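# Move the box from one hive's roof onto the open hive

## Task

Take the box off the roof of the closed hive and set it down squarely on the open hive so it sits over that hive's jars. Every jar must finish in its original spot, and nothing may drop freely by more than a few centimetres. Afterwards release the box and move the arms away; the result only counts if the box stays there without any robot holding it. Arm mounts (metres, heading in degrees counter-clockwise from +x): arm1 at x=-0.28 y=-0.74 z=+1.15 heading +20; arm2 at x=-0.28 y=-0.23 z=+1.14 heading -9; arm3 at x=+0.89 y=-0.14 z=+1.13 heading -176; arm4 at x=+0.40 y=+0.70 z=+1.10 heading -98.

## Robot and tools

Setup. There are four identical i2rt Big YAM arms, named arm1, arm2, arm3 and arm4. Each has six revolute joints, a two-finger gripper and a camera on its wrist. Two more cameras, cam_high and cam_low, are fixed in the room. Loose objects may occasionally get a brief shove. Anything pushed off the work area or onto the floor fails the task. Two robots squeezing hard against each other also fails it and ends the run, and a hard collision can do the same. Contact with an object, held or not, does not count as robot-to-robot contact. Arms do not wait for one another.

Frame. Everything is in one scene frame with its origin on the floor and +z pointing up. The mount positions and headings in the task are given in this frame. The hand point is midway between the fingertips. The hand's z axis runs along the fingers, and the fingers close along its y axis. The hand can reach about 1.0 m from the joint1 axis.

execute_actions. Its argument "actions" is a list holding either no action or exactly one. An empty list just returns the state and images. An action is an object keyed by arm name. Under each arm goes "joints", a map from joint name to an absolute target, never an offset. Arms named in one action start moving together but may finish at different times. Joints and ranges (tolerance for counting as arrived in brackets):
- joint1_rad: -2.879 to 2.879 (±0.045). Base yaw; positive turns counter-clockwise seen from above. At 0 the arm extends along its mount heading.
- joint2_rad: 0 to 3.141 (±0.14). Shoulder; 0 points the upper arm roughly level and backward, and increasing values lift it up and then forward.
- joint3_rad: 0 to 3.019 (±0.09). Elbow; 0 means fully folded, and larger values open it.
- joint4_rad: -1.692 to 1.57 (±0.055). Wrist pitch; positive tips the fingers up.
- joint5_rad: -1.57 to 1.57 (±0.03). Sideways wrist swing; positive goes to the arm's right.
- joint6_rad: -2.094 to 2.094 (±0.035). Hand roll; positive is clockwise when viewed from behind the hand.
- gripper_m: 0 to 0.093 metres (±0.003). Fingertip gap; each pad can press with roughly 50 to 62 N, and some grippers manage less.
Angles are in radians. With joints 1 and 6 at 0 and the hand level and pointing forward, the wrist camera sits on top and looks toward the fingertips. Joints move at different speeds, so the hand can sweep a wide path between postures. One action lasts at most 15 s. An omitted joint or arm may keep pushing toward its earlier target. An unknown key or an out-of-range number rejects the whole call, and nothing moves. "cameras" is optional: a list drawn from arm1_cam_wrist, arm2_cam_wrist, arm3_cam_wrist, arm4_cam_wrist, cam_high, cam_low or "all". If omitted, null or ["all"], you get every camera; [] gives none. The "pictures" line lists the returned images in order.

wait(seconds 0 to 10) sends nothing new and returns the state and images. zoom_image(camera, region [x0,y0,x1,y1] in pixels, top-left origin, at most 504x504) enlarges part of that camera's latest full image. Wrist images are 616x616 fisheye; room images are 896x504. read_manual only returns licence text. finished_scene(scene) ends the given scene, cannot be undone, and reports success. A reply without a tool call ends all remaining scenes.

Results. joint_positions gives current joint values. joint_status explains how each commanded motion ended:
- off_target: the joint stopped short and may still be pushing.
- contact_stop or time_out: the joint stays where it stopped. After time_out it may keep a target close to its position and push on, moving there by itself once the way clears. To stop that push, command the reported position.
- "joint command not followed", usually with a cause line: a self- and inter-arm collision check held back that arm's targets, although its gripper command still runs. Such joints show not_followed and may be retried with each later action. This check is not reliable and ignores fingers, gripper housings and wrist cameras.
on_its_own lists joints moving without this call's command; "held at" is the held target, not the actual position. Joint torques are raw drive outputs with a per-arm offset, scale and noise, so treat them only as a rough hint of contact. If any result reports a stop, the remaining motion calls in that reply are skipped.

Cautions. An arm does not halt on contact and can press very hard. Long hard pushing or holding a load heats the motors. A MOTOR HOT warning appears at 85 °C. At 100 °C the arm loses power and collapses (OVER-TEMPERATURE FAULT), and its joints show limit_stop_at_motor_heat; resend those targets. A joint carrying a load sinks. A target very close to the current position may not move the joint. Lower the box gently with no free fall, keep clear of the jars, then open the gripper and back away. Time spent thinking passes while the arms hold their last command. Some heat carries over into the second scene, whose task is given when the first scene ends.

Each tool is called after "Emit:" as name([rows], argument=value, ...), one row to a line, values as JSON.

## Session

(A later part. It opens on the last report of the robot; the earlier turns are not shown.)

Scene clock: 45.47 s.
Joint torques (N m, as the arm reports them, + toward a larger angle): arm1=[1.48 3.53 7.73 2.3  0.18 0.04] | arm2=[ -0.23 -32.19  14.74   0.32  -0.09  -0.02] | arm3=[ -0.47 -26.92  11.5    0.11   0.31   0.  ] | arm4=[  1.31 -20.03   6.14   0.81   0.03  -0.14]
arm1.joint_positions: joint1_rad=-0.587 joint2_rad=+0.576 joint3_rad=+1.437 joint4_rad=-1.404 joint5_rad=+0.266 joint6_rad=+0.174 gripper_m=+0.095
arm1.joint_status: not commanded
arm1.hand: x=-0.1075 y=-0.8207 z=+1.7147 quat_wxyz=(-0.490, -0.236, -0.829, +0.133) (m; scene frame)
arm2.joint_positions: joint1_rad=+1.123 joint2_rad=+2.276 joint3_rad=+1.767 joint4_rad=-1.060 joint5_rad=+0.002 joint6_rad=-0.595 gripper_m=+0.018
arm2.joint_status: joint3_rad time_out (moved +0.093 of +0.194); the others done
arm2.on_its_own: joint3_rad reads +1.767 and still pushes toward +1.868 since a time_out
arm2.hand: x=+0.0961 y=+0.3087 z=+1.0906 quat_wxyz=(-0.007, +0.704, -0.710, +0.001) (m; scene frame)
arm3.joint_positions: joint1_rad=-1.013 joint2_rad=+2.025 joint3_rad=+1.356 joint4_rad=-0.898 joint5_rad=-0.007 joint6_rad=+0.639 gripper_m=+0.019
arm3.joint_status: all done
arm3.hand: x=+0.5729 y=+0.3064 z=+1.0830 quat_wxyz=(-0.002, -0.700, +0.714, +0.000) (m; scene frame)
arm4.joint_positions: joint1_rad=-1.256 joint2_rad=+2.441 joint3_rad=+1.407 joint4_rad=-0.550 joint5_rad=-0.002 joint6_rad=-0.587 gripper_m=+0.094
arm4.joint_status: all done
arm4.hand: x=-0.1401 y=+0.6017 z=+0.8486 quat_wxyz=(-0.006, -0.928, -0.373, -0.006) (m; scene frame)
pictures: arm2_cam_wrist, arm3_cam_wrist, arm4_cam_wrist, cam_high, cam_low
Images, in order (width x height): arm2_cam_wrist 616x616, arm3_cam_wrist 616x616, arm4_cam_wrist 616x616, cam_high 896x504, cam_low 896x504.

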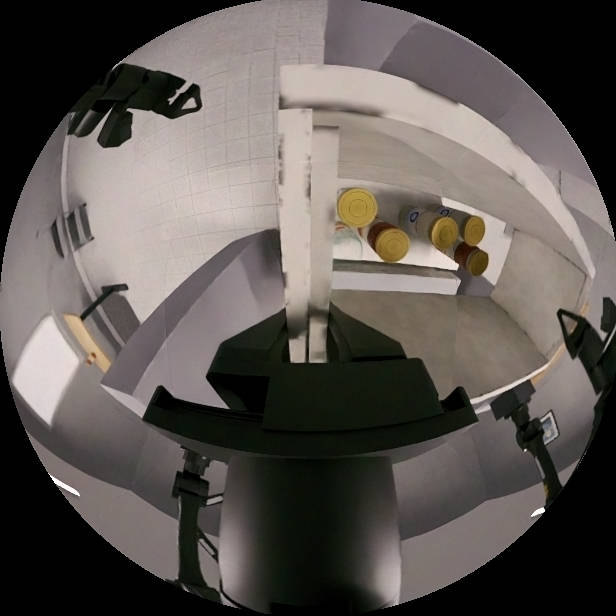

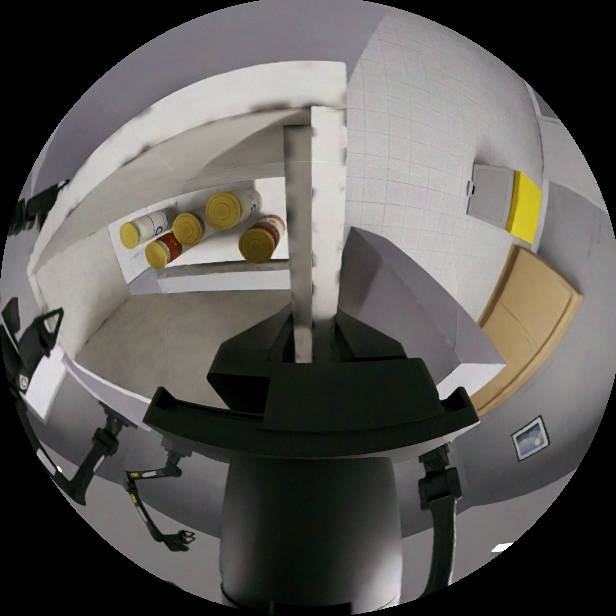

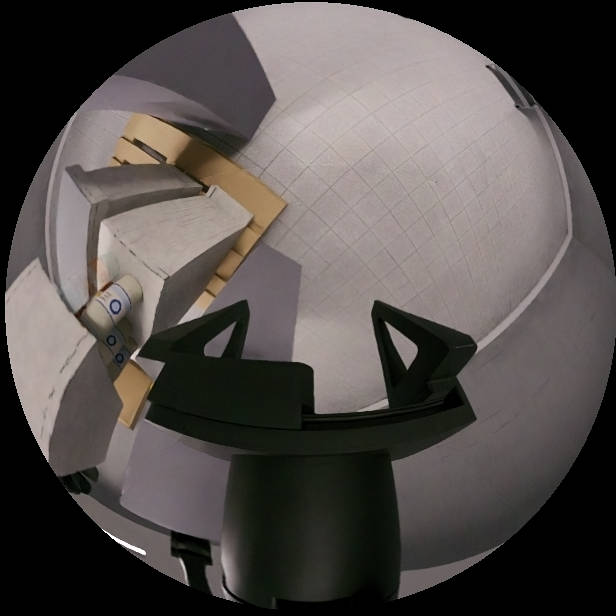

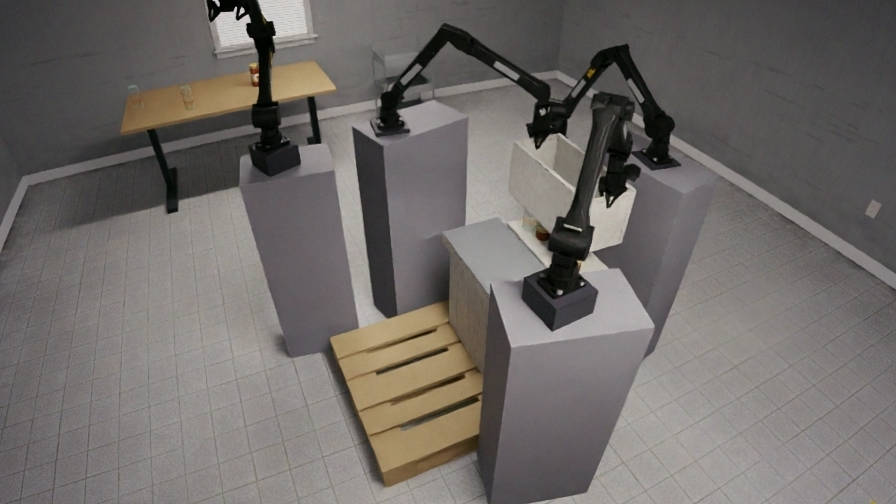

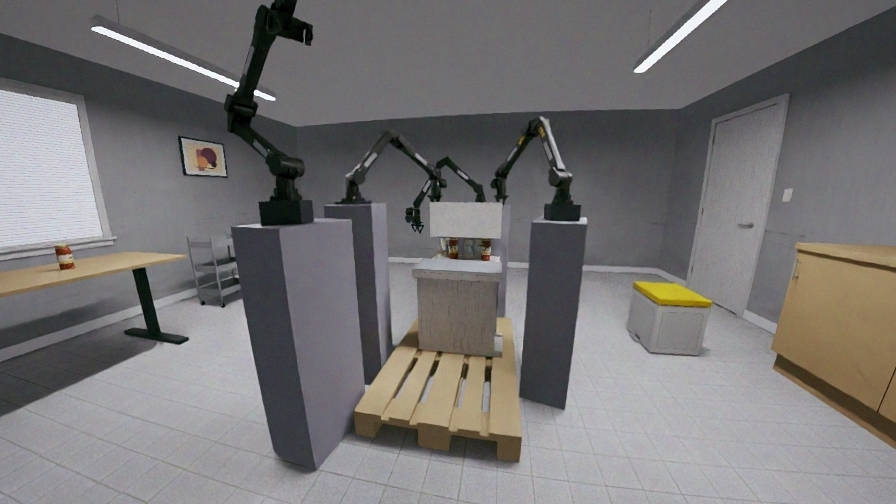

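Emit:
execute_actions([
  {"arm2":{"joints":{"joint2_rad":2.285,"joint4_rad":-0.935}},"arm3":{"joints":{"joint2_rad":2.06,"joint4_rad":-0.76}}},
], cameras=["arm2_cam_wrist","arm3_cam_wrist","arm4_cam_wrist"])

Scene clock: 49.33 s.
Joint torques (N m, as the arm reports them, + toward a larger angle): arm1=[1.52 3.48 7.76 2.31 0.18 0.04] | arm2=[ -0.45 -33.38  13.98   0.77  -0.11   0.01] | arm3=[ -0.06 -28.24  10.7    0.57   0.23   0.07] | arm4=[  1.23 -19.93   6.14   0.83   0.03  -0.14]
arm1.joint_positions: joint1_rad=-0.587 joint2_rad=+0.576 joint3_rad=+1.437 joint4_rad=-1.404 joint5_rad=+0.266 joint6_rad=+0.174 gripper_m=+0.095
arm1.joint_status: not commanded
arm1.hand: x=-0.1075 y=-0.8207 z=+1.7147 quat_wxyz=(-0.490, -0.236, -0.829, +0.133) (m; scene frame)
arm2.joint_positions: joint1_rad=+1.126 joint2_rad=+2.395 joint3_rad=+1.770 joint4_rad=-0.942 joint5_rad=+0.002 joint6_rad=-0.594 gripper_m=+0.018
arm2.joint_status: all done
arm2.on_its_own: joint3_rad reads +1.770 and still pushes toward +1.868 since a time_out
arm2.hand: x=+0.0972 y=+0.3135 z=+1.0164 quat_wxyz=(-0.008, +0.705, -0.710, +0.001) (m; scene frame)
arm3.joint_positions: joint1_rad=-1.018 joint2_rad=+2.163 joint3_rad=+1.359 joint4_rad=-0.767 joint5_rad=-0.005 joint6_rad=+0.631 gripper_m=+0.019
arm3.joint_status: all done
arm3.hand: x=+0.5731 y=+0.3123 z=+1.0106 quat_wxyz=(-0.001, -0.701, +0.713, -0.002) (m; scene frame)
arm4.joint_positions: joint1_rad=-1.256 joint2_rad=+2.441 joint3_rad=+1.407 joint4_rad=-0.550 joint5_rad=-0.002 joint6_rad=-0.587 gripper_m=+0.094
arm4.joint_status: not commanded
arm4.hand: x=-0.1401 y=+0.6017 z=+0.8486 quat_wxyz=(-0.006, -0.928, -0.373, -0.006) (m; scene frame)
pictures: arm2_cam_wrist, arm3_cam_wrist, arm4_cam_wrist
Images, in order (width x height): arm2_cam_wrist 616x616, arm3_cam_wrist 616x616, arm4_cam_wrist 616x616.

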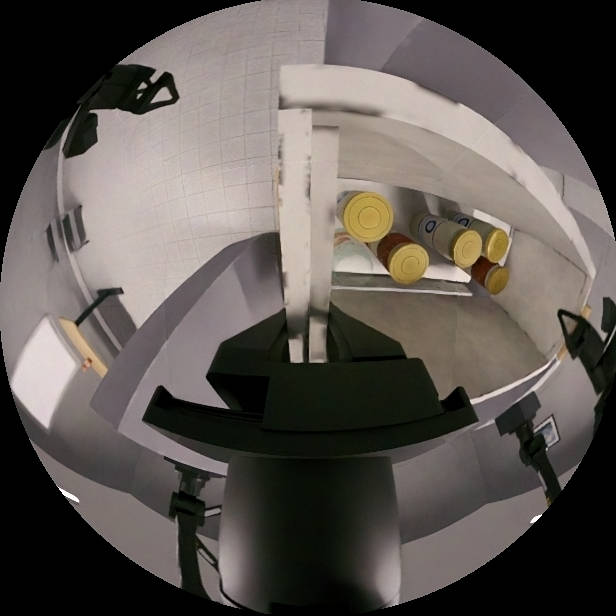

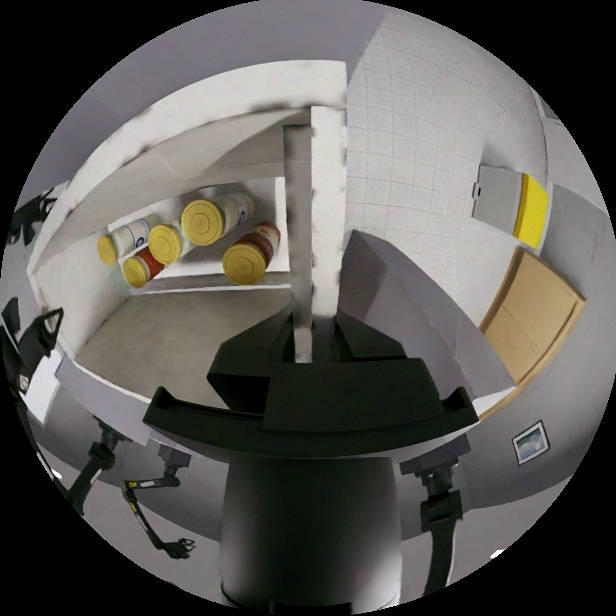

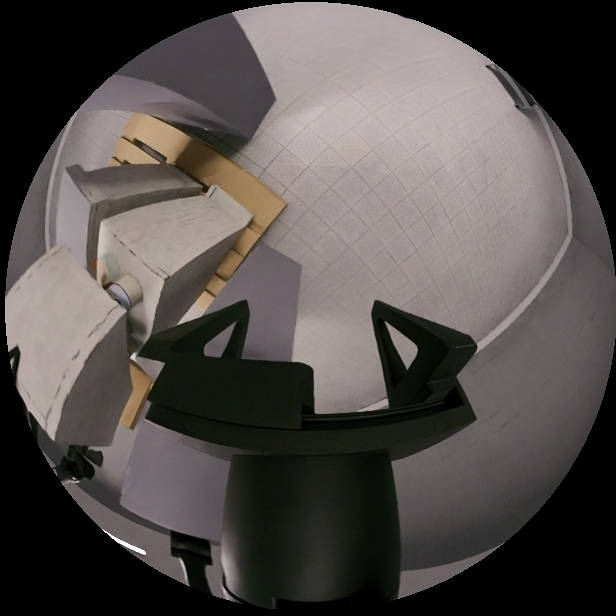

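Emit:
execute_actions([
  {"arm2":{"joints":{"joint2_rad":2.408,"joint4_rad":-0.815}},"arm3":{"joints":{"joint2_rad":2.206,"joint4_rad":-0.615}}},
], cameras=["arm2_cam_wrist","arm3_cam_wrist","arm4_cam_wrist","cam_high","cam_low"])

Emit:
zoom_image(camera="arm4_cam_wrist", region=[40,170,240,370])

Emit:
zoom_image(camera="cam_high", region=[490,150,660,290])

Emit:
zoom_image(camera="cam_low", region=[410,210,520,280])

Scene clock: 55.00 s.
Joint torques (N m, as the arm reports them, + toward a larger angle): arm1=[1.43 3.48 7.73 2.31 0.18 0.04] | arm2=[ -0.76 -34.04  12.74   0.8   -0.07   0.05] | arm3=[ -0.27 -29.43   9.02   0.32   0.19   0.11] | arm4=[  1.27 -19.89   6.15   0.82   0.03  -0.13]
arm1.joint_positions: joint1_rad=-0.587 joint2_rad=+0.576 joint3_rad=+1.437 joint4_rad=-1.404 joint5_rad=+0.266 joint6_rad=+0.174 gripper_m=+0.095
arm1.joint_status: not commanded
arm1.hand: x=-0.1075 y=-0.8207 z=+1.7147 quat_wxyz=(-0.490, -0.236, -0.829, +0.133) (m; scene frame)
arm2.joint_positions: joint1_rad=+1.124 joint2_rad=+2.517 joint3_rad=+1.778 joint4_rad=-0.822 joint5_rad=+0.000 joint6_rad=-0.601 gripper_m=+0.018
arm2.joint_status: all done
arm2.hand: x=+0.0974 y=+0.3112 z=+0.9420 quat_wxyz=(-0.012, +0.706, -0.708, -0.001) (m; scene frame)
arm3.joint_positions: joint1_rad=-1.016 joint2_rad=+2.311 joint3_rad=+1.372 joint4_rad=-0.624 joint5_rad=-0.005 joint6_rad=+0.628 gripper_m=+0.019
arm3.joint_status: all done
arm3.hand: x=+0.5727 y=+0.3121 z=+0.9352 quat_wxyz=(+0.000, -0.703, +0.711, +0.002) (m; scene frame)
arm4.joint_positions: joint1_rad=-1.256 joint2_rad=+2.441 joint3_rad=+1.407 joint4_rad=-0.550 joint5_rad=-0.002 joint6_rad=-0.587 gripper_m=+0.094
arm4.joint_status: not commanded
arm4.hand: x=-0.1401 y=+0.6017 z=+0.8486 quat_wxyz=(-0.006, -0.928, -0.373, -0.006) (m; scene frame)
pictures: arm2_cam_wrist, arm3_cam_wrist, arm4_cam_wrist, cam_high, cam_low
Images, in order (width x height): arm2_cam_wrist 616x616, arm3_cam_wrist 616x616, arm4_cam_wrist 616x616, cam_high 896x504, cam_low 896x504.

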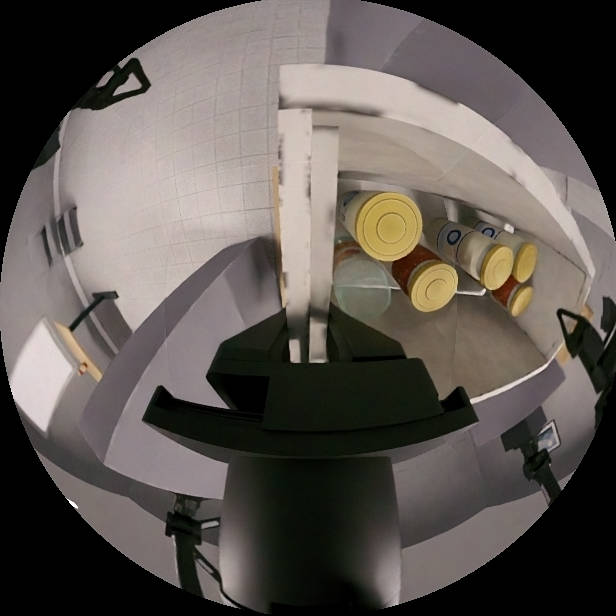

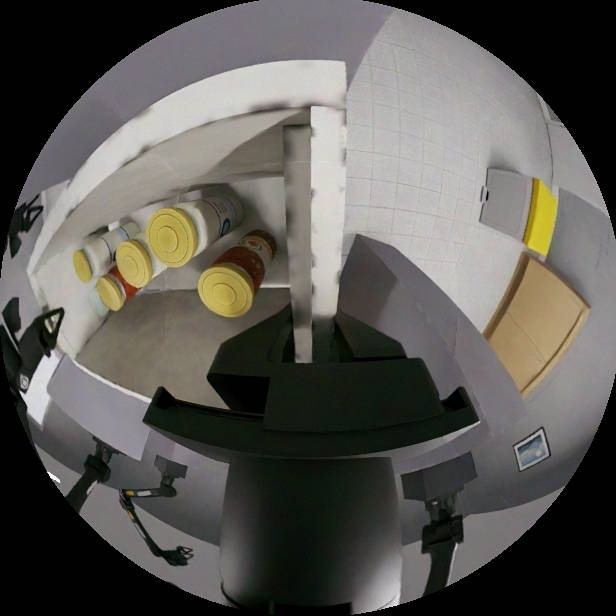

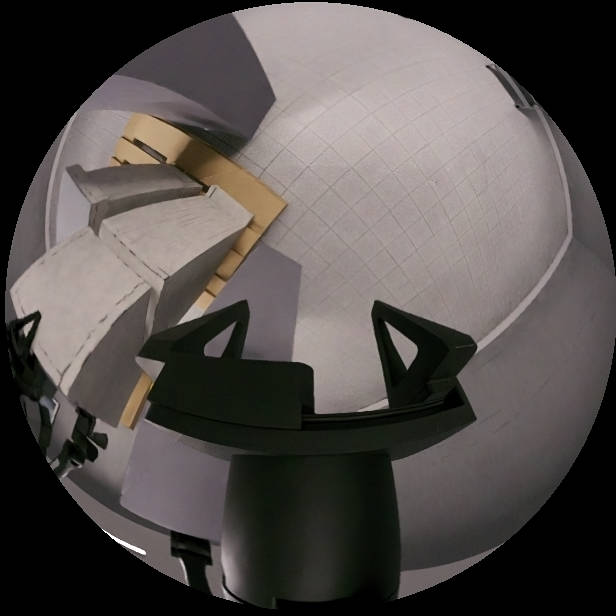

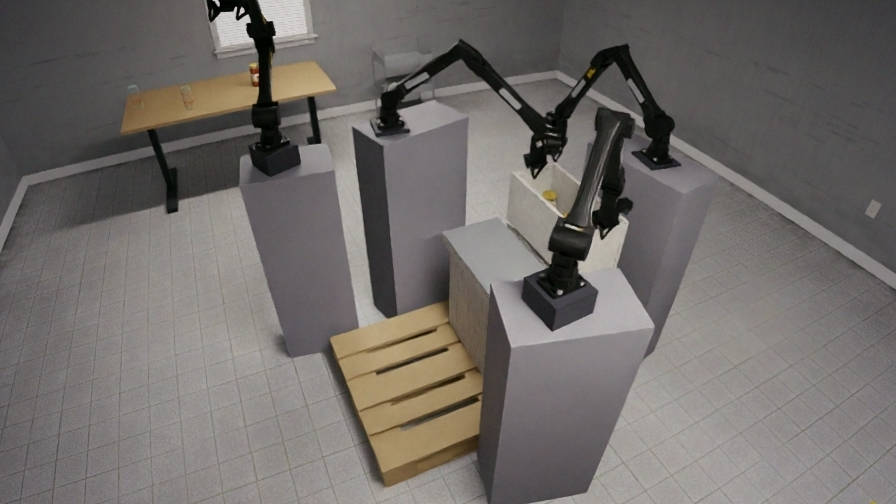

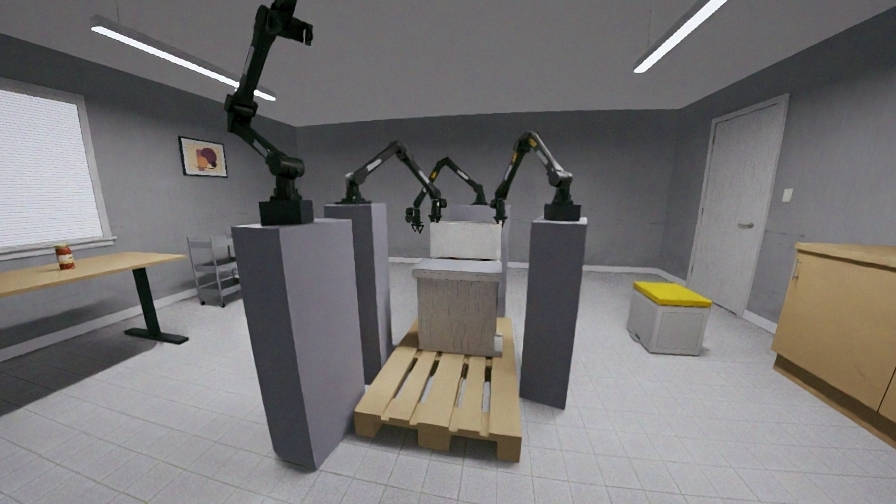

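Region (40, 170, 240, 370) of arm4_cam_wrist's 616x616 image, scaled by 2.520, with more detail than that image has.

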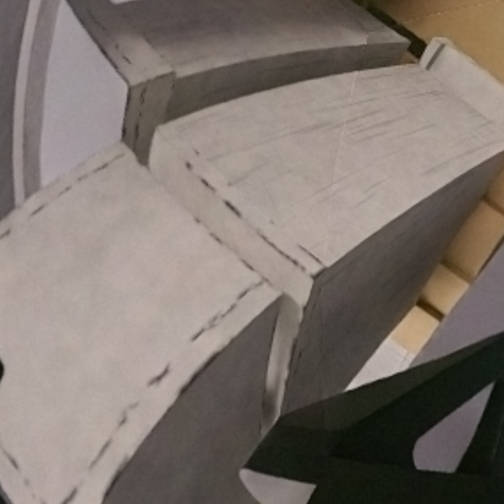

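Region (490, 150, 660, 290) of cam_high's 896x504 image, scaled by 2.965, with more detail than that image has; it fills the top 415 rows of this view, and the rest is white.

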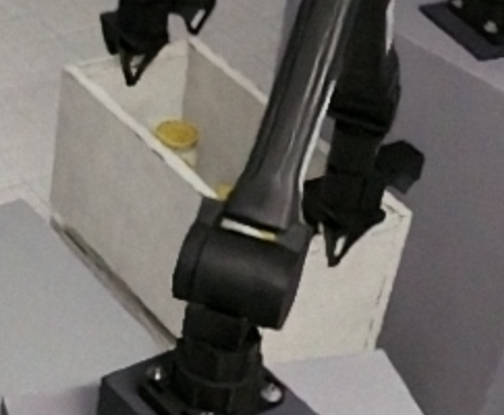

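Region (410, 210, 520, 280) of cam_low's 896x504 image, scaled by 4.582, with more detail than that image has; it fills the top 321 rows of this view, and the rest is white.

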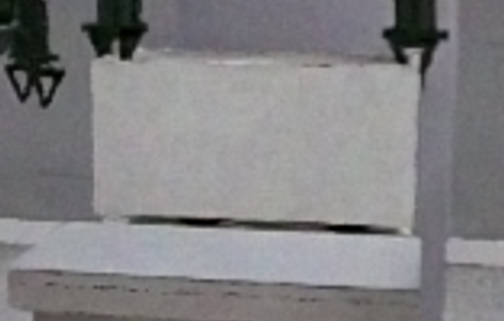

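Emit:
execute_actions([
  {"arm2":{"joints":{"joint2_rad":2.47,"joint3_rad":1.897,"joint4_rad":-0.79}},"arm3":{"joints":{"joint2_rad":2.265,"joint3_rad":1.455,"joint4_rad":-0.572}}},
], cameras=["arm2_cam_wrist","arm4_cam_wrist","cam_high"])

Emit:
zoom_image(camera="arm4_cam_wrist", region=[70,200,220,350])

Scene clock: 60.10 s.
Joint torques (N m, as the arm reports them, + toward a larger angle): arm1=[1.41 3.59 7.72 2.29 0.18 0.04] | arm2=[ -0.91 -31.99  13.27   1.01  -0.07  -0.01] | arm3=[ -0.21 -26.8    9.32   0.8    0.08   0.1 ] | arm4=[  1.26 -19.93   6.14   0.81   0.03  -0.13]
arm1.joint_positions: joint1_rad=-0.587 joint2_rad=+0.576 joint3_rad=+1.437 joint4_rad=-1.404 joint5_rad=+0.266 joint6_rad=+0.174 gripper_m=+0.095
arm1.joint_status: not commanded
arm1.hand: x=-0.1075 y=-0.8207 z=+1.7147 quat_wxyz=(-0.490, -0.236, -0.829, +0.133) (m; scene frame)
arm2.joint_positions: joint1_rad=+1.126 joint2_rad=+2.553 joint3_rad=+1.801 joint4_rad=-0.804 joint5_rad=+0.000 joint6_rad=-0.593 gripper_m=+0.018
arm2.joint_status: joint3_rad time_out (moved +0.022 of +0.119); the others done
arm2.on_its_own: joint3_rad reads +1.801 and still pushes toward +1.897 since a time_out
arm2.hand: x=+0.0984 y=+0.3148 z=+0.9256 quat_wxyz=(-0.014, +0.704, -0.710, -0.001) (m; scene frame)
arm3.joint_positions: joint1_rad=-1.017 joint2_rad=+2.342 joint3_rad=+1.375 joint4_rad=-0.588 joint5_rad=-0.003 joint6_rad=+0.630 gripper_m=+0.019
arm3.joint_status: all done
arm3.hand: x=+0.5733 y=+0.3128 z=+0.9194 quat_wxyz=(+0.002, -0.702, +0.712, +0.005) (m; scene frame)
arm4.joint_positions: joint1_rad=-1.256 joint2_rad=+2.441 joint3_rad=+1.407 joint4_rad=-0.550 joint5_rad=-0.002 joint6_rad=-0.587 gripper_m=+0.094
arm4.joint_status: not commanded
arm4.hand: x=-0.1401 y=+0.6017 z=+0.8486 quat_wxyz=(-0.006, -0.928, -0.373, -0.006) (m; scene frame)
pictures: arm2_cam_wrist, arm4_cam_wrist, cam_high
Images, in order (width x height): arm2_cam_wrist 616x616, arm4_cam_wrist 616x616, cam_high 896x504.

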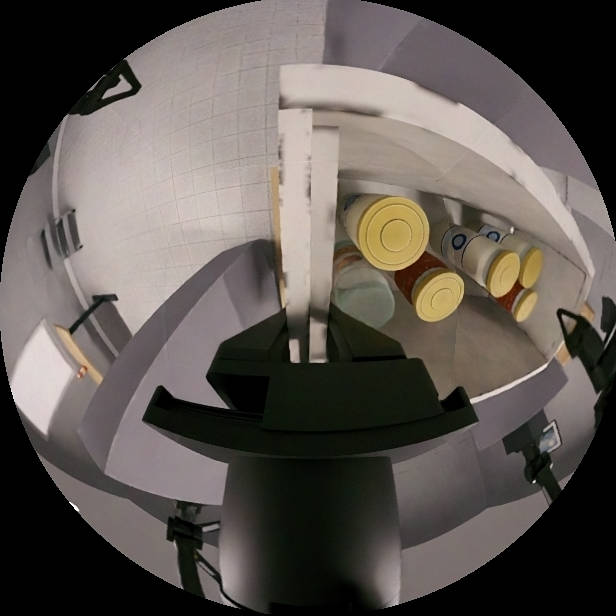

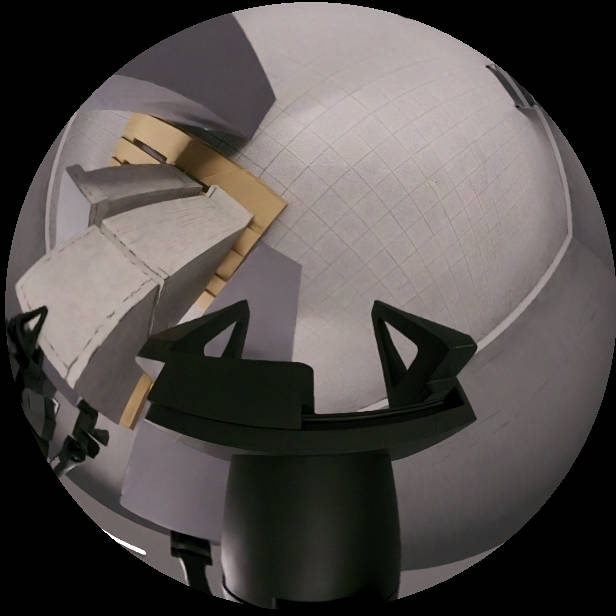

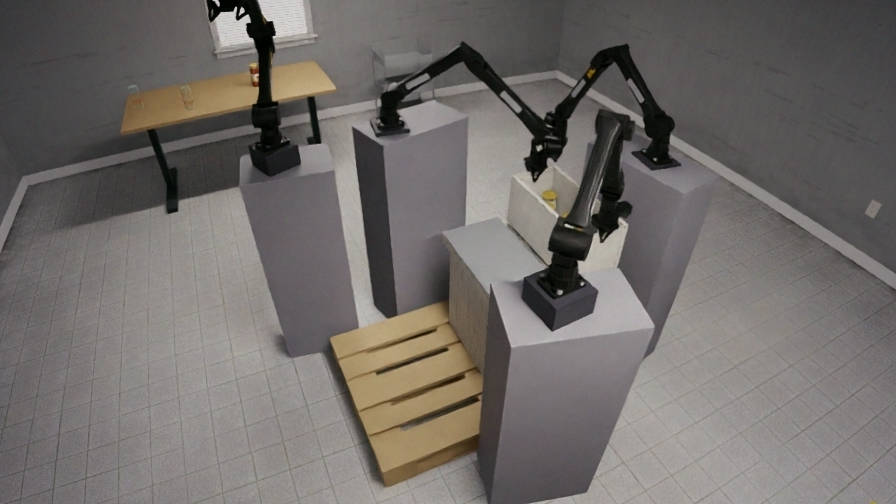

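Region (70, 200, 220, 350) of arm4_cam_wrist's 616x616 image, scaled by 3.360, with more detail than that image has.

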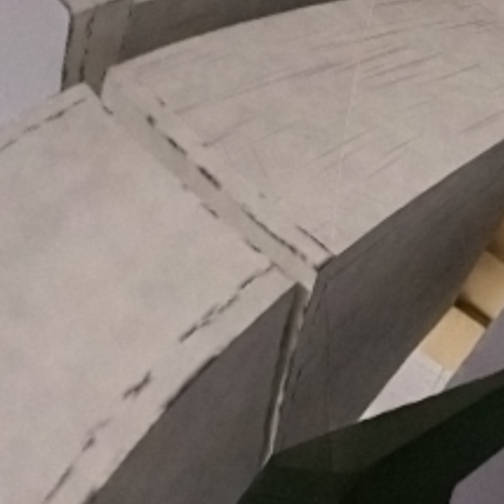

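Emit:
execute_actions([
  {"arm2":{"joints":{"joint2_rad":2.505,"joint3_rad":1.908,"joint4_rad":-0.768}},"arm3":{"joints":{"joint2_rad":2.303,"joint3_rad":1.465,"joint4_rad":-0.546}}},
], cameras=["arm4_cam_wrist","cam_high"])

Emit:
zoom_image(camera="arm4_cam_wrist", region=[70,200,220,350])

Scene clock: 65.80 s.
Joint torques (N m, as the arm reports them, + toward a larger angle): arm1=[1.37 3.52 7.72 2.32 0.18 0.03] | arm2=[ -0.9  -31.56  13.1    1.24   0.13  -0.02] | arm3=[ -0.39 -26.57   8.97   0.9   -0.07   0.1 ] | arm4=[  1.22 -19.93   6.13   0.83   0.03  -0.14]
arm1.joint_positions: joint1_rad=-0.587 joint2_rad=+0.576 joint3_rad=+1.437 joint4_rad=-1.404 joint5_rad=+0.266 joint6_rad=+0.174 gripper_m=+0.095
arm1.joint_status: not commanded
arm1.hand: x=-0.1075 y=-0.8207 z=+1.7147 quat_wxyz=(-0.490, -0.236, -0.829, +0.133) (m; scene frame)
arm2.joint_positions: joint1_rad=+1.127 joint2_rad=+2.579 joint3_rad=+1.813 joint4_rad=-0.785 joint5_rad=-0.005 joint6_rad=-0.593 gripper_m=+0.018
arm2.joint_status: joint3_rad time_out (moved +0.013 of +0.107); the others done
arm2.on_its_own: joint3_rad reads +1.813 and still pushes toward +1.908 since a time_out
arm2.hand: x=+0.0981 y=+0.3171 z=+0.9124 quat_wxyz=(-0.016, +0.704, -0.710, -0.004) (m; scene frame)
arm3.joint_positions: joint1_rad=-1.017 joint2_rad=+2.374 joint3_rad=+1.388 joint4_rad=-0.565 joint5_rad=+0.001 joint6_rad=+0.630 gripper_m=+0.019
arm3.joint_status: all done
arm3.hand: x=+0.5726 y=+0.3149 z=+0.9054 quat_wxyz=(+0.004, -0.702, +0.712, +0.007) (m; scene frame)
arm4.joint_positions: joint1_rad=-1.256 joint2_rad=+2.441 joint3_rad=+1.407 joint4_rad=-0.550 joint5_rad=-0.002 joint6_rad=-0.587 gripper_m=+0.094
arm4.joint_status: not commanded
arm4.hand: x=-0.1401 y=+0.6017 z=+0.8486 quat_wxyz=(-0.006, -0.928, -0.373, -0.006) (m; scene frame)
pictures: arm4_cam_wrist, cam_high
Images, in order (width x height): arm4_cam_wrist 616x616, cam_high 896x504.

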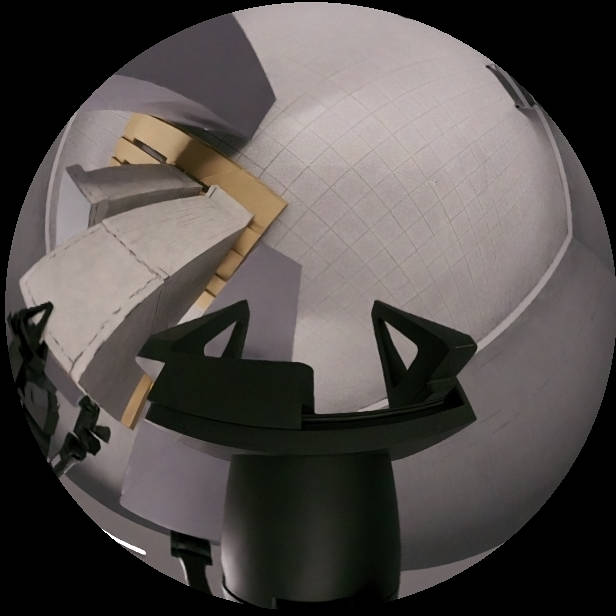

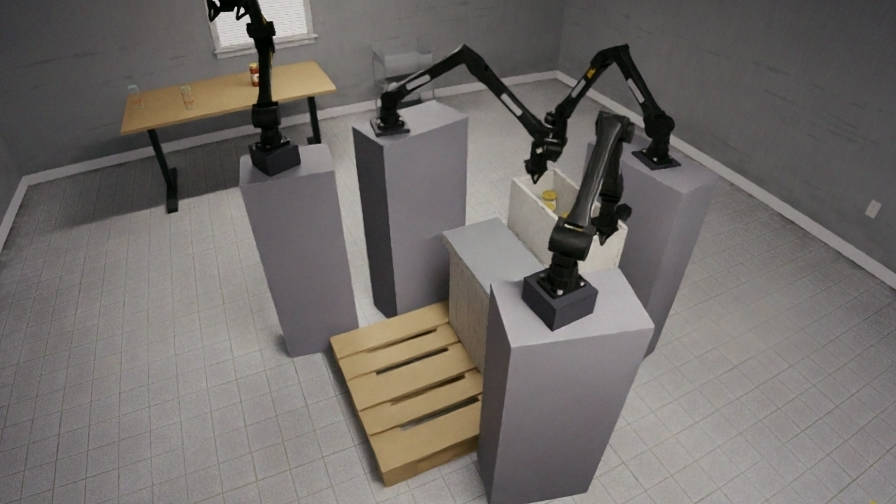

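Region (70, 200, 220, 350) of arm4_cam_wrist's 616x616 image, scaled by 3.360, with more detail than that image has.

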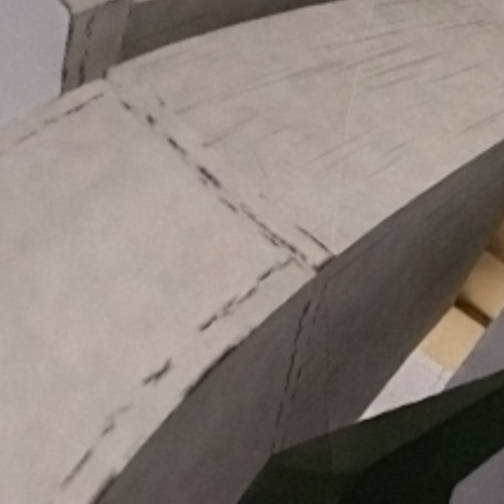

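Slightly +y; unloading will pull it back a little.

Emit:
execute_actions([
  {"arm2":{"joints":{"joint2_rad":2.57,"joint3_rad":1.84}},"arm3":{"joints":{"joint2_rad":2.365,"joint3_rad":1.41}}},
], cameras=["arm4_cam_wrist"])

Emit:
zoom_image(camera="arm4_cam_wrist", region=[70,200,220,350])

Emit:
execute_actions([
  {"arm2":{"joints":{"gripper_m":0.045}},"arm3":{"joints":{"gripper_m":0.045}}},
], cameras=[])

Emit:
execute_actions([
  {"arm2":{"joints":{"joint2_rad":2.41,"joint3_rad":1.79,"joint4_rad":-0.96}},"arm3":{"joints":{"joint2_rad":2.18,"joint3_rad":1.38,"joint4_rad":-0.785}}},
], cameras=["arm2_cam_wrist","arm3_cam_wrist","arm4_cam_wrist"])

Scene clock: 69.13 s.
Joint torques (N m, as the arm reports them, + toward a larger angle): arm1=[1.39 3.52 7.73 2.31 0.18 0.04] | arm2=[ -1.06 -26.78   7.89   1.13   0.12  -0.02] | arm3=[ -0.32 -21.97   5.47   0.9   -0.07   0.11] | arm4=[  1.25 -19.87   6.15   0.8    0.03  -0.14]
arm1.joint_positions: joint1_rad=-0.587 joint2_rad=+0.576 joint3_rad=+1.437 joint4_rad=-1.404 joint5_rad=+0.266 joint6_rad=+0.174 gripper_m=+0.095
arm1.joint_status: not commanded
arm1.hand: x=-0.1075 y=-0.8207 z=+1.7147 quat_wxyz=(-0.490, -0.236, -0.829, +0.133) (m; scene frame)
arm2.joint_positions: joint1_rad=+1.127 joint2_rad=+2.582 joint3_rad=+1.813 joint4_rad=-0.785 joint5_rad=-0.005 joint6_rad=-0.593 gripper_m=+0.018
arm2.joint_status: all done
arm2.hand: x=+0.0976 y=+0.3163 z=+0.9107 quat_wxyz=(-0.015, +0.704, -0.710, -0.004) (m; scene frame)
arm3.joint_positions: joint1_rad=-1.017 joint2_rad=+2.376 joint3_rad=+1.387 joint4_rad=-0.565 joint5_rad=+0.001 joint6_rad=+0.630 gripper_m=+0.019
arm3.joint_status: all done
arm3.hand: x=+0.5734 y=+0.3139 z=+0.9040 quat_wxyz=(+0.004, -0.702, +0.712, +0.006) (m; scene frame)
arm4.joint_positions: joint1_rad=-1.256 joint2_rad=+2.441 joint3_rad=+1.407 joint4_rad=-0.550 joint5_rad=-0.002 joint6_rad=-0.587 gripper_m=+0.094
arm4.joint_status: not commanded
arm4.hand: x=-0.1401 y=+0.6017 z=+0.8486 quat_wxyz=(-0.006, -0.928, -0.373, -0.006) (m; scene frame)
pictures: arm4_cam_wrist
Images, in order (width x height): arm4_cam_wrist 616x616.

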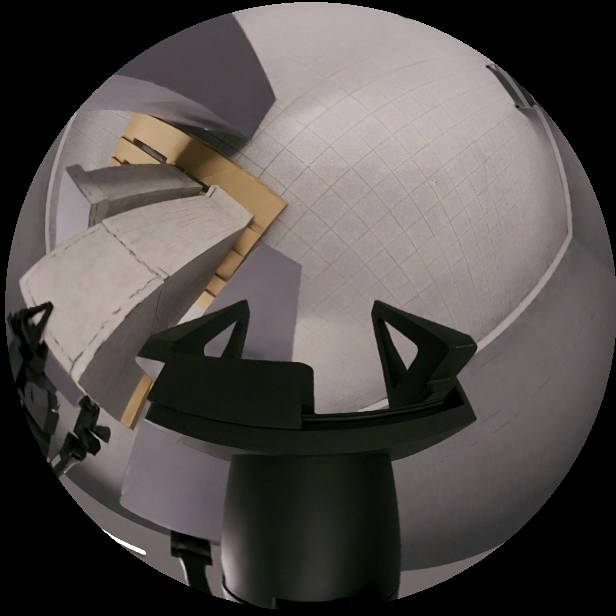

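Region (70, 200, 220, 350) of arm4_cam_wrist's 616x616 image, scaled by 3.360, with more detail than that image has.

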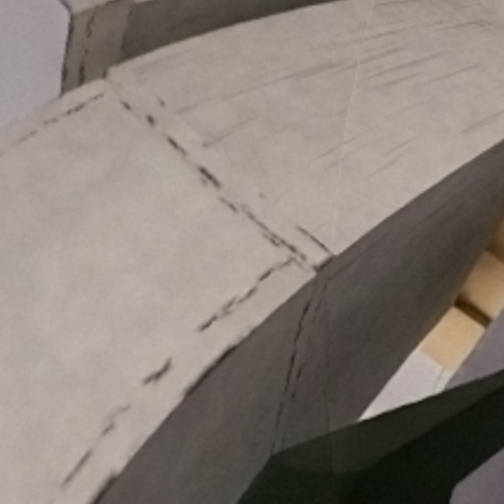

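Scene clock: 69.83 s.
Joint torques (N m, as the arm reports them, + toward a larger angle): arm1=[1.48 3.49 7.73 2.31 0.18 0.04] | arm2=[ -1.06 -24.58   8.12   1.21   0.05  -0.02] | arm3=[ -0.23 -21.78   5.49   0.73  -0.07   0.09] | arm4=[  1.23 -19.89   6.15   0.83   0.04  -0.14]
arm1.joint_positions: joint1_rad=-0.587 joint2_rad=+0.576 joint3_rad=+1.437 joint4_rad=-1.404 joint5_rad=+0.266 joint6_rad=+0.174 gripper_m=+0.095
arm1.joint_status: not commanded
arm1.hand: x=-0.1075 y=-0.8207 z=+1.7147 quat_wxyz=(-0.490, -0.236, -0.829, +0.133) (m; scene frame)
arm2.joint_positions: joint1_rad=+1.127 joint2_rad=+2.564 joint3_rad=+1.813 joint4_rad=-0.784 joint5_rad=-0.003 joint6_rad=-0.593 gripper_m=+0.045
arm2.joint_status: all done
arm2.hand: x=+0.1016 y=+0.3215 z=+0.9222 quat_wxyz=(-0.024, +0.704, -0.709, -0.005) (m; scene frame)
arm3.joint_positions: joint1_rad=-1.017 joint2_rad=+2.374 joint3_rad=+1.388 joint4_rad=-0.560 joint5_rad=+0.001 joint6_rad=+0.630 gripper_m=+0.045
arm3.joint_status: all done
arm3.hand: x=+0.5719 y=+0.3160 z=+0.9053 quat_wxyz=(+0.004, -0.702, +0.712, +0.010) (m; scene frame)
arm4.joint_positions: joint1_rad=-1.256 joint2_rad=+2.441 joint3_rad=+1.407 joint4_rad=-0.550 joint5_rad=-0.002 joint6_rad=-0.587 gripper_m=+0.094
arm4.joint_status: not commanded
arm4.hand: x=-0.1401 y=+0.6017 z=+0.8486 quat_wxyz=(-0.006, -0.928, -0.373, -0.006) (m; scene frame)
pictures: none
No camera images: the call's "cameras" was empty. Leave "cameras" out to get every camera's image.

Scene clock: 71.13 s.
Joint torques (N m, as the arm reports them, + toward a larger angle): arm1=[1.52 3.56 7.72 2.29 0.17 0.04] | arm2=[ -0.83 -23.95   6.71  -0.05   0.03   0.  ] | arm3=[ -0.3  -18.48   6.06  -0.35  -0.07   0.09] | arm4=[  1.27 -19.9    6.13   0.83   0.04  -0.14]
arm1.joint_positions: joint1_rad=-0.587 joint2_rad=+0.576 joint3_rad=+1.437 joint4_rad=-1.404 joint5_rad=+0.266 joint6_rad=+0.174 gripper_m=+0.095
arm1.joint_status: not commanded
arm1.hand: x=-0.1075 y=-0.8207 z=+1.7147 quat_wxyz=(-0.490, -0.236, -0.829, +0.133) (m; scene frame)
arm2.joint_positions: joint1_rad=+1.127 joint2_rad=+2.382 joint3_rad=+1.794 joint4_rad=-0.944 joint5_rad=-0.003 joint6_rad=-0.593 gripper_m=+0.045
arm2.joint_status: all done
arm2.hand: x=+0.1040 y=+0.3256 z=+1.0326 quat_wxyz=(-0.025, +0.704, -0.709, -0.005) (m; scene frame)
arm3.joint_positions: joint1_rad=-1.017 joint2_rad=+2.161 joint3_rad=+1.370 joint4_rad=-0.772 joint5_rad=+0.001 joint6_rad=+0.630 gripper_m=+0.045
arm3.joint_status: all done
arm3.hand: x=+0.5707 y=+0.3168 z=+1.0148 quat_wxyz=(+0.003, -0.702, +0.712, +0.002) (m; scene frame)
arm4.joint_positions: joint1_rad=-1.256 joint2_rad=+2.441 joint3_rad=+1.407 joint4_rad=-0.550 joint5_rad=-0.002 joint6_rad=-0.587 gripper_m=+0.094
arm4.joint_status: not commanded
arm4.hand: x=-0.1401 y=+0.6017 z=+0.8486 quat_wxyz=(-0.006, -0.928, -0.373, -0.006) (m; scene frame)
pictures: arm2_cam_wrist, arm3_cam_wrist, arm4_cam_wrist
Images, in order (width x height): arm2_cam_wrist 616x616, arm3_cam_wrist 616x616, arm4_cam_wrist 616x616.

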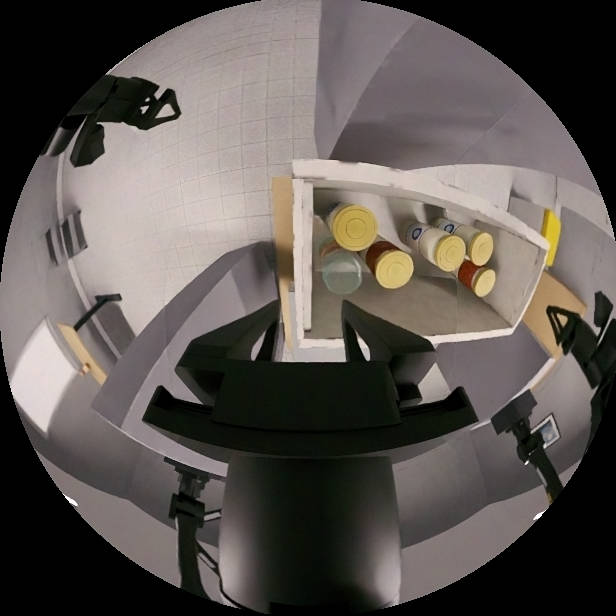

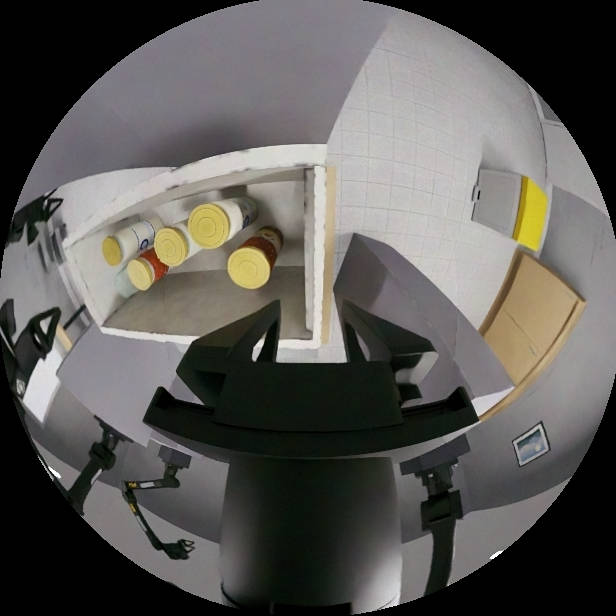

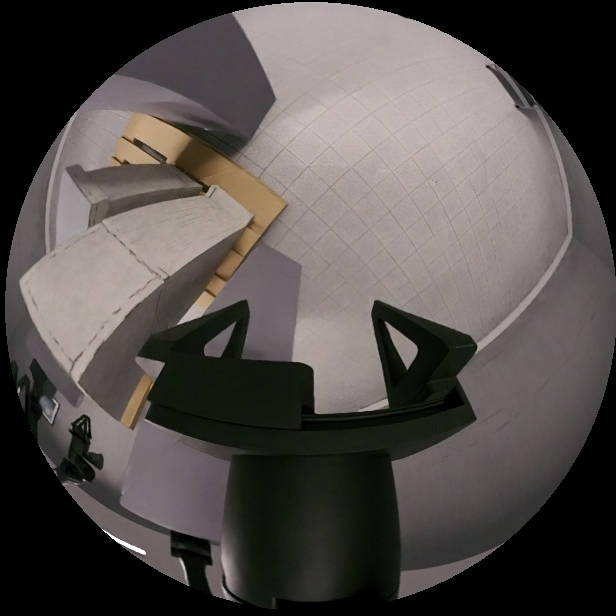

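Move arm3 aside (to inspect the +x end) and arm2 up.

Emit:
execute_actions([
  {"arm2":{"joints":{"joint2_rad":2.0,"joint3_rad":1.6,"joint4_rad":-1.2}},"arm3":{"joints":{"joint1_rad":-1.55,"joint6_rad":0.1}}},
], cameras=["arm3_cam_wrist","cam_high"])

Emit:
zoom_image(camera="arm3_cam_wrist", region=[60,140,300,380])

Scene clock: 74.73 s.
Joint torques (N m, as the arm reports them, + toward a larger angle): arm1=[1.44 3.46 7.73 2.35 0.17 0.04] | arm2=[ -0.84 -20.12   7.33  -0.17   0.03  -0.01] | arm3=[ -0.19 -18.97   5.87  -0.35  -0.17  -0.15] | arm4=[  1.25 -19.91   6.12   0.85   0.03  -0.13]
arm1.joint_positions: joint1_rad=-0.587 joint2_rad=+0.576 joint3_rad=+1.437 joint4_rad=-1.404 joint5_rad=+0.266 joint6_rad=+0.174 gripper_m=+0.095
arm1.joint_status: not commanded
arm1.hand: x=-0.1075 y=-0.8207 z=+1.7147 quat_wxyz=(-0.490, -0.236, -0.829, +0.133) (m; scene frame)
arm2.joint_positions: joint1_rad=+1.127 joint2_rad=+1.989 joint3_rad=+1.601 joint4_rad=-1.183 joint5_rad=-0.002 joint6_rad=-0.593 gripper_m=+0.045
arm2.joint_status: all done
arm2.hand: x=+0.0577 y=+0.2587 z=+1.2059 quat_wxyz=(-0.006, +0.704, -0.710, -0.001) (m; scene frame)
arm3.joint_positions: joint1_rad=-1.555 joint2_rad=+2.161 joint3_rad=+1.370 joint4_rad=-0.772 joint5_rad=+0.002 joint6_rad=+0.116 gripper_m=+0.045
arm3.joint_status: all done
arm3.hand: x=+0.8509 y=+0.4174 z=+1.0164 quat_wxyz=(+0.005, -0.693, +0.721, +0.000) (m; scene frame)
arm4.joint_positions: joint1_rad=-1.256 joint2_rad=+2.441 joint3_rad=+1.407 joint4_rad=-0.550 joint5_rad=-0.002 joint6_rad=-0.587 gripper_m=+0.094
arm4.joint_status: not commanded
arm4.hand: x=-0.1401 y=+0.6017 z=+0.8486 quat_wxyz=(-0.006, -0.928, -0.373, -0.006) (m; scene frame)
pictures: arm3_cam_wrist, cam_high
Images, in order (width x height): arm3_cam_wrist 616x616, cam_high 896x504.

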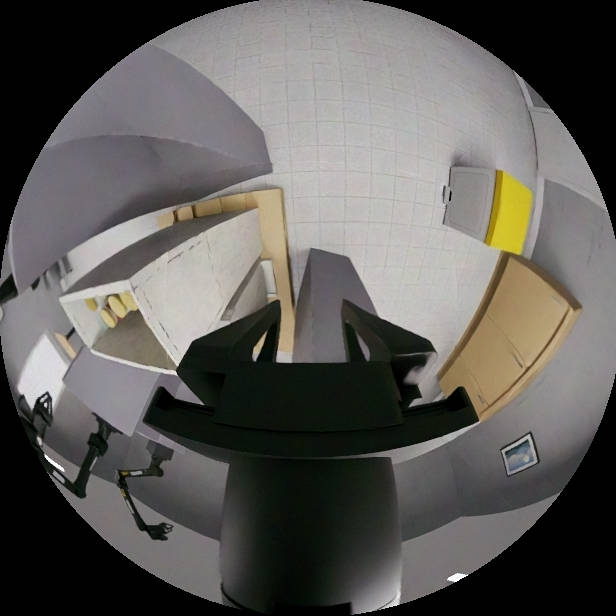

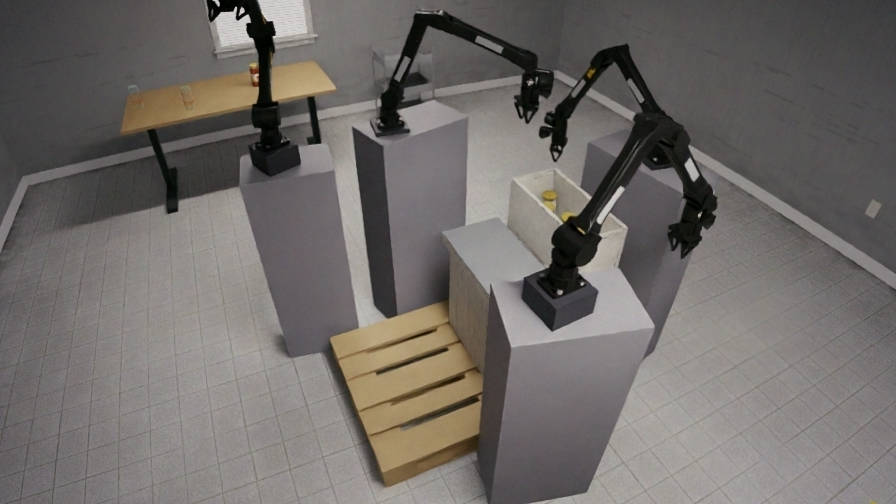

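Region (60, 140, 300, 380) of arm3_cam_wrist's 616x616 image, scaled by 2.100, with more detail than that image has.

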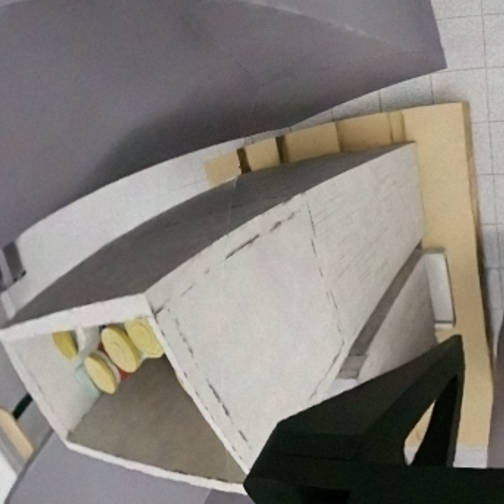

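Emit:
finished_scene(scene=2)

The scene is finished: the task was done.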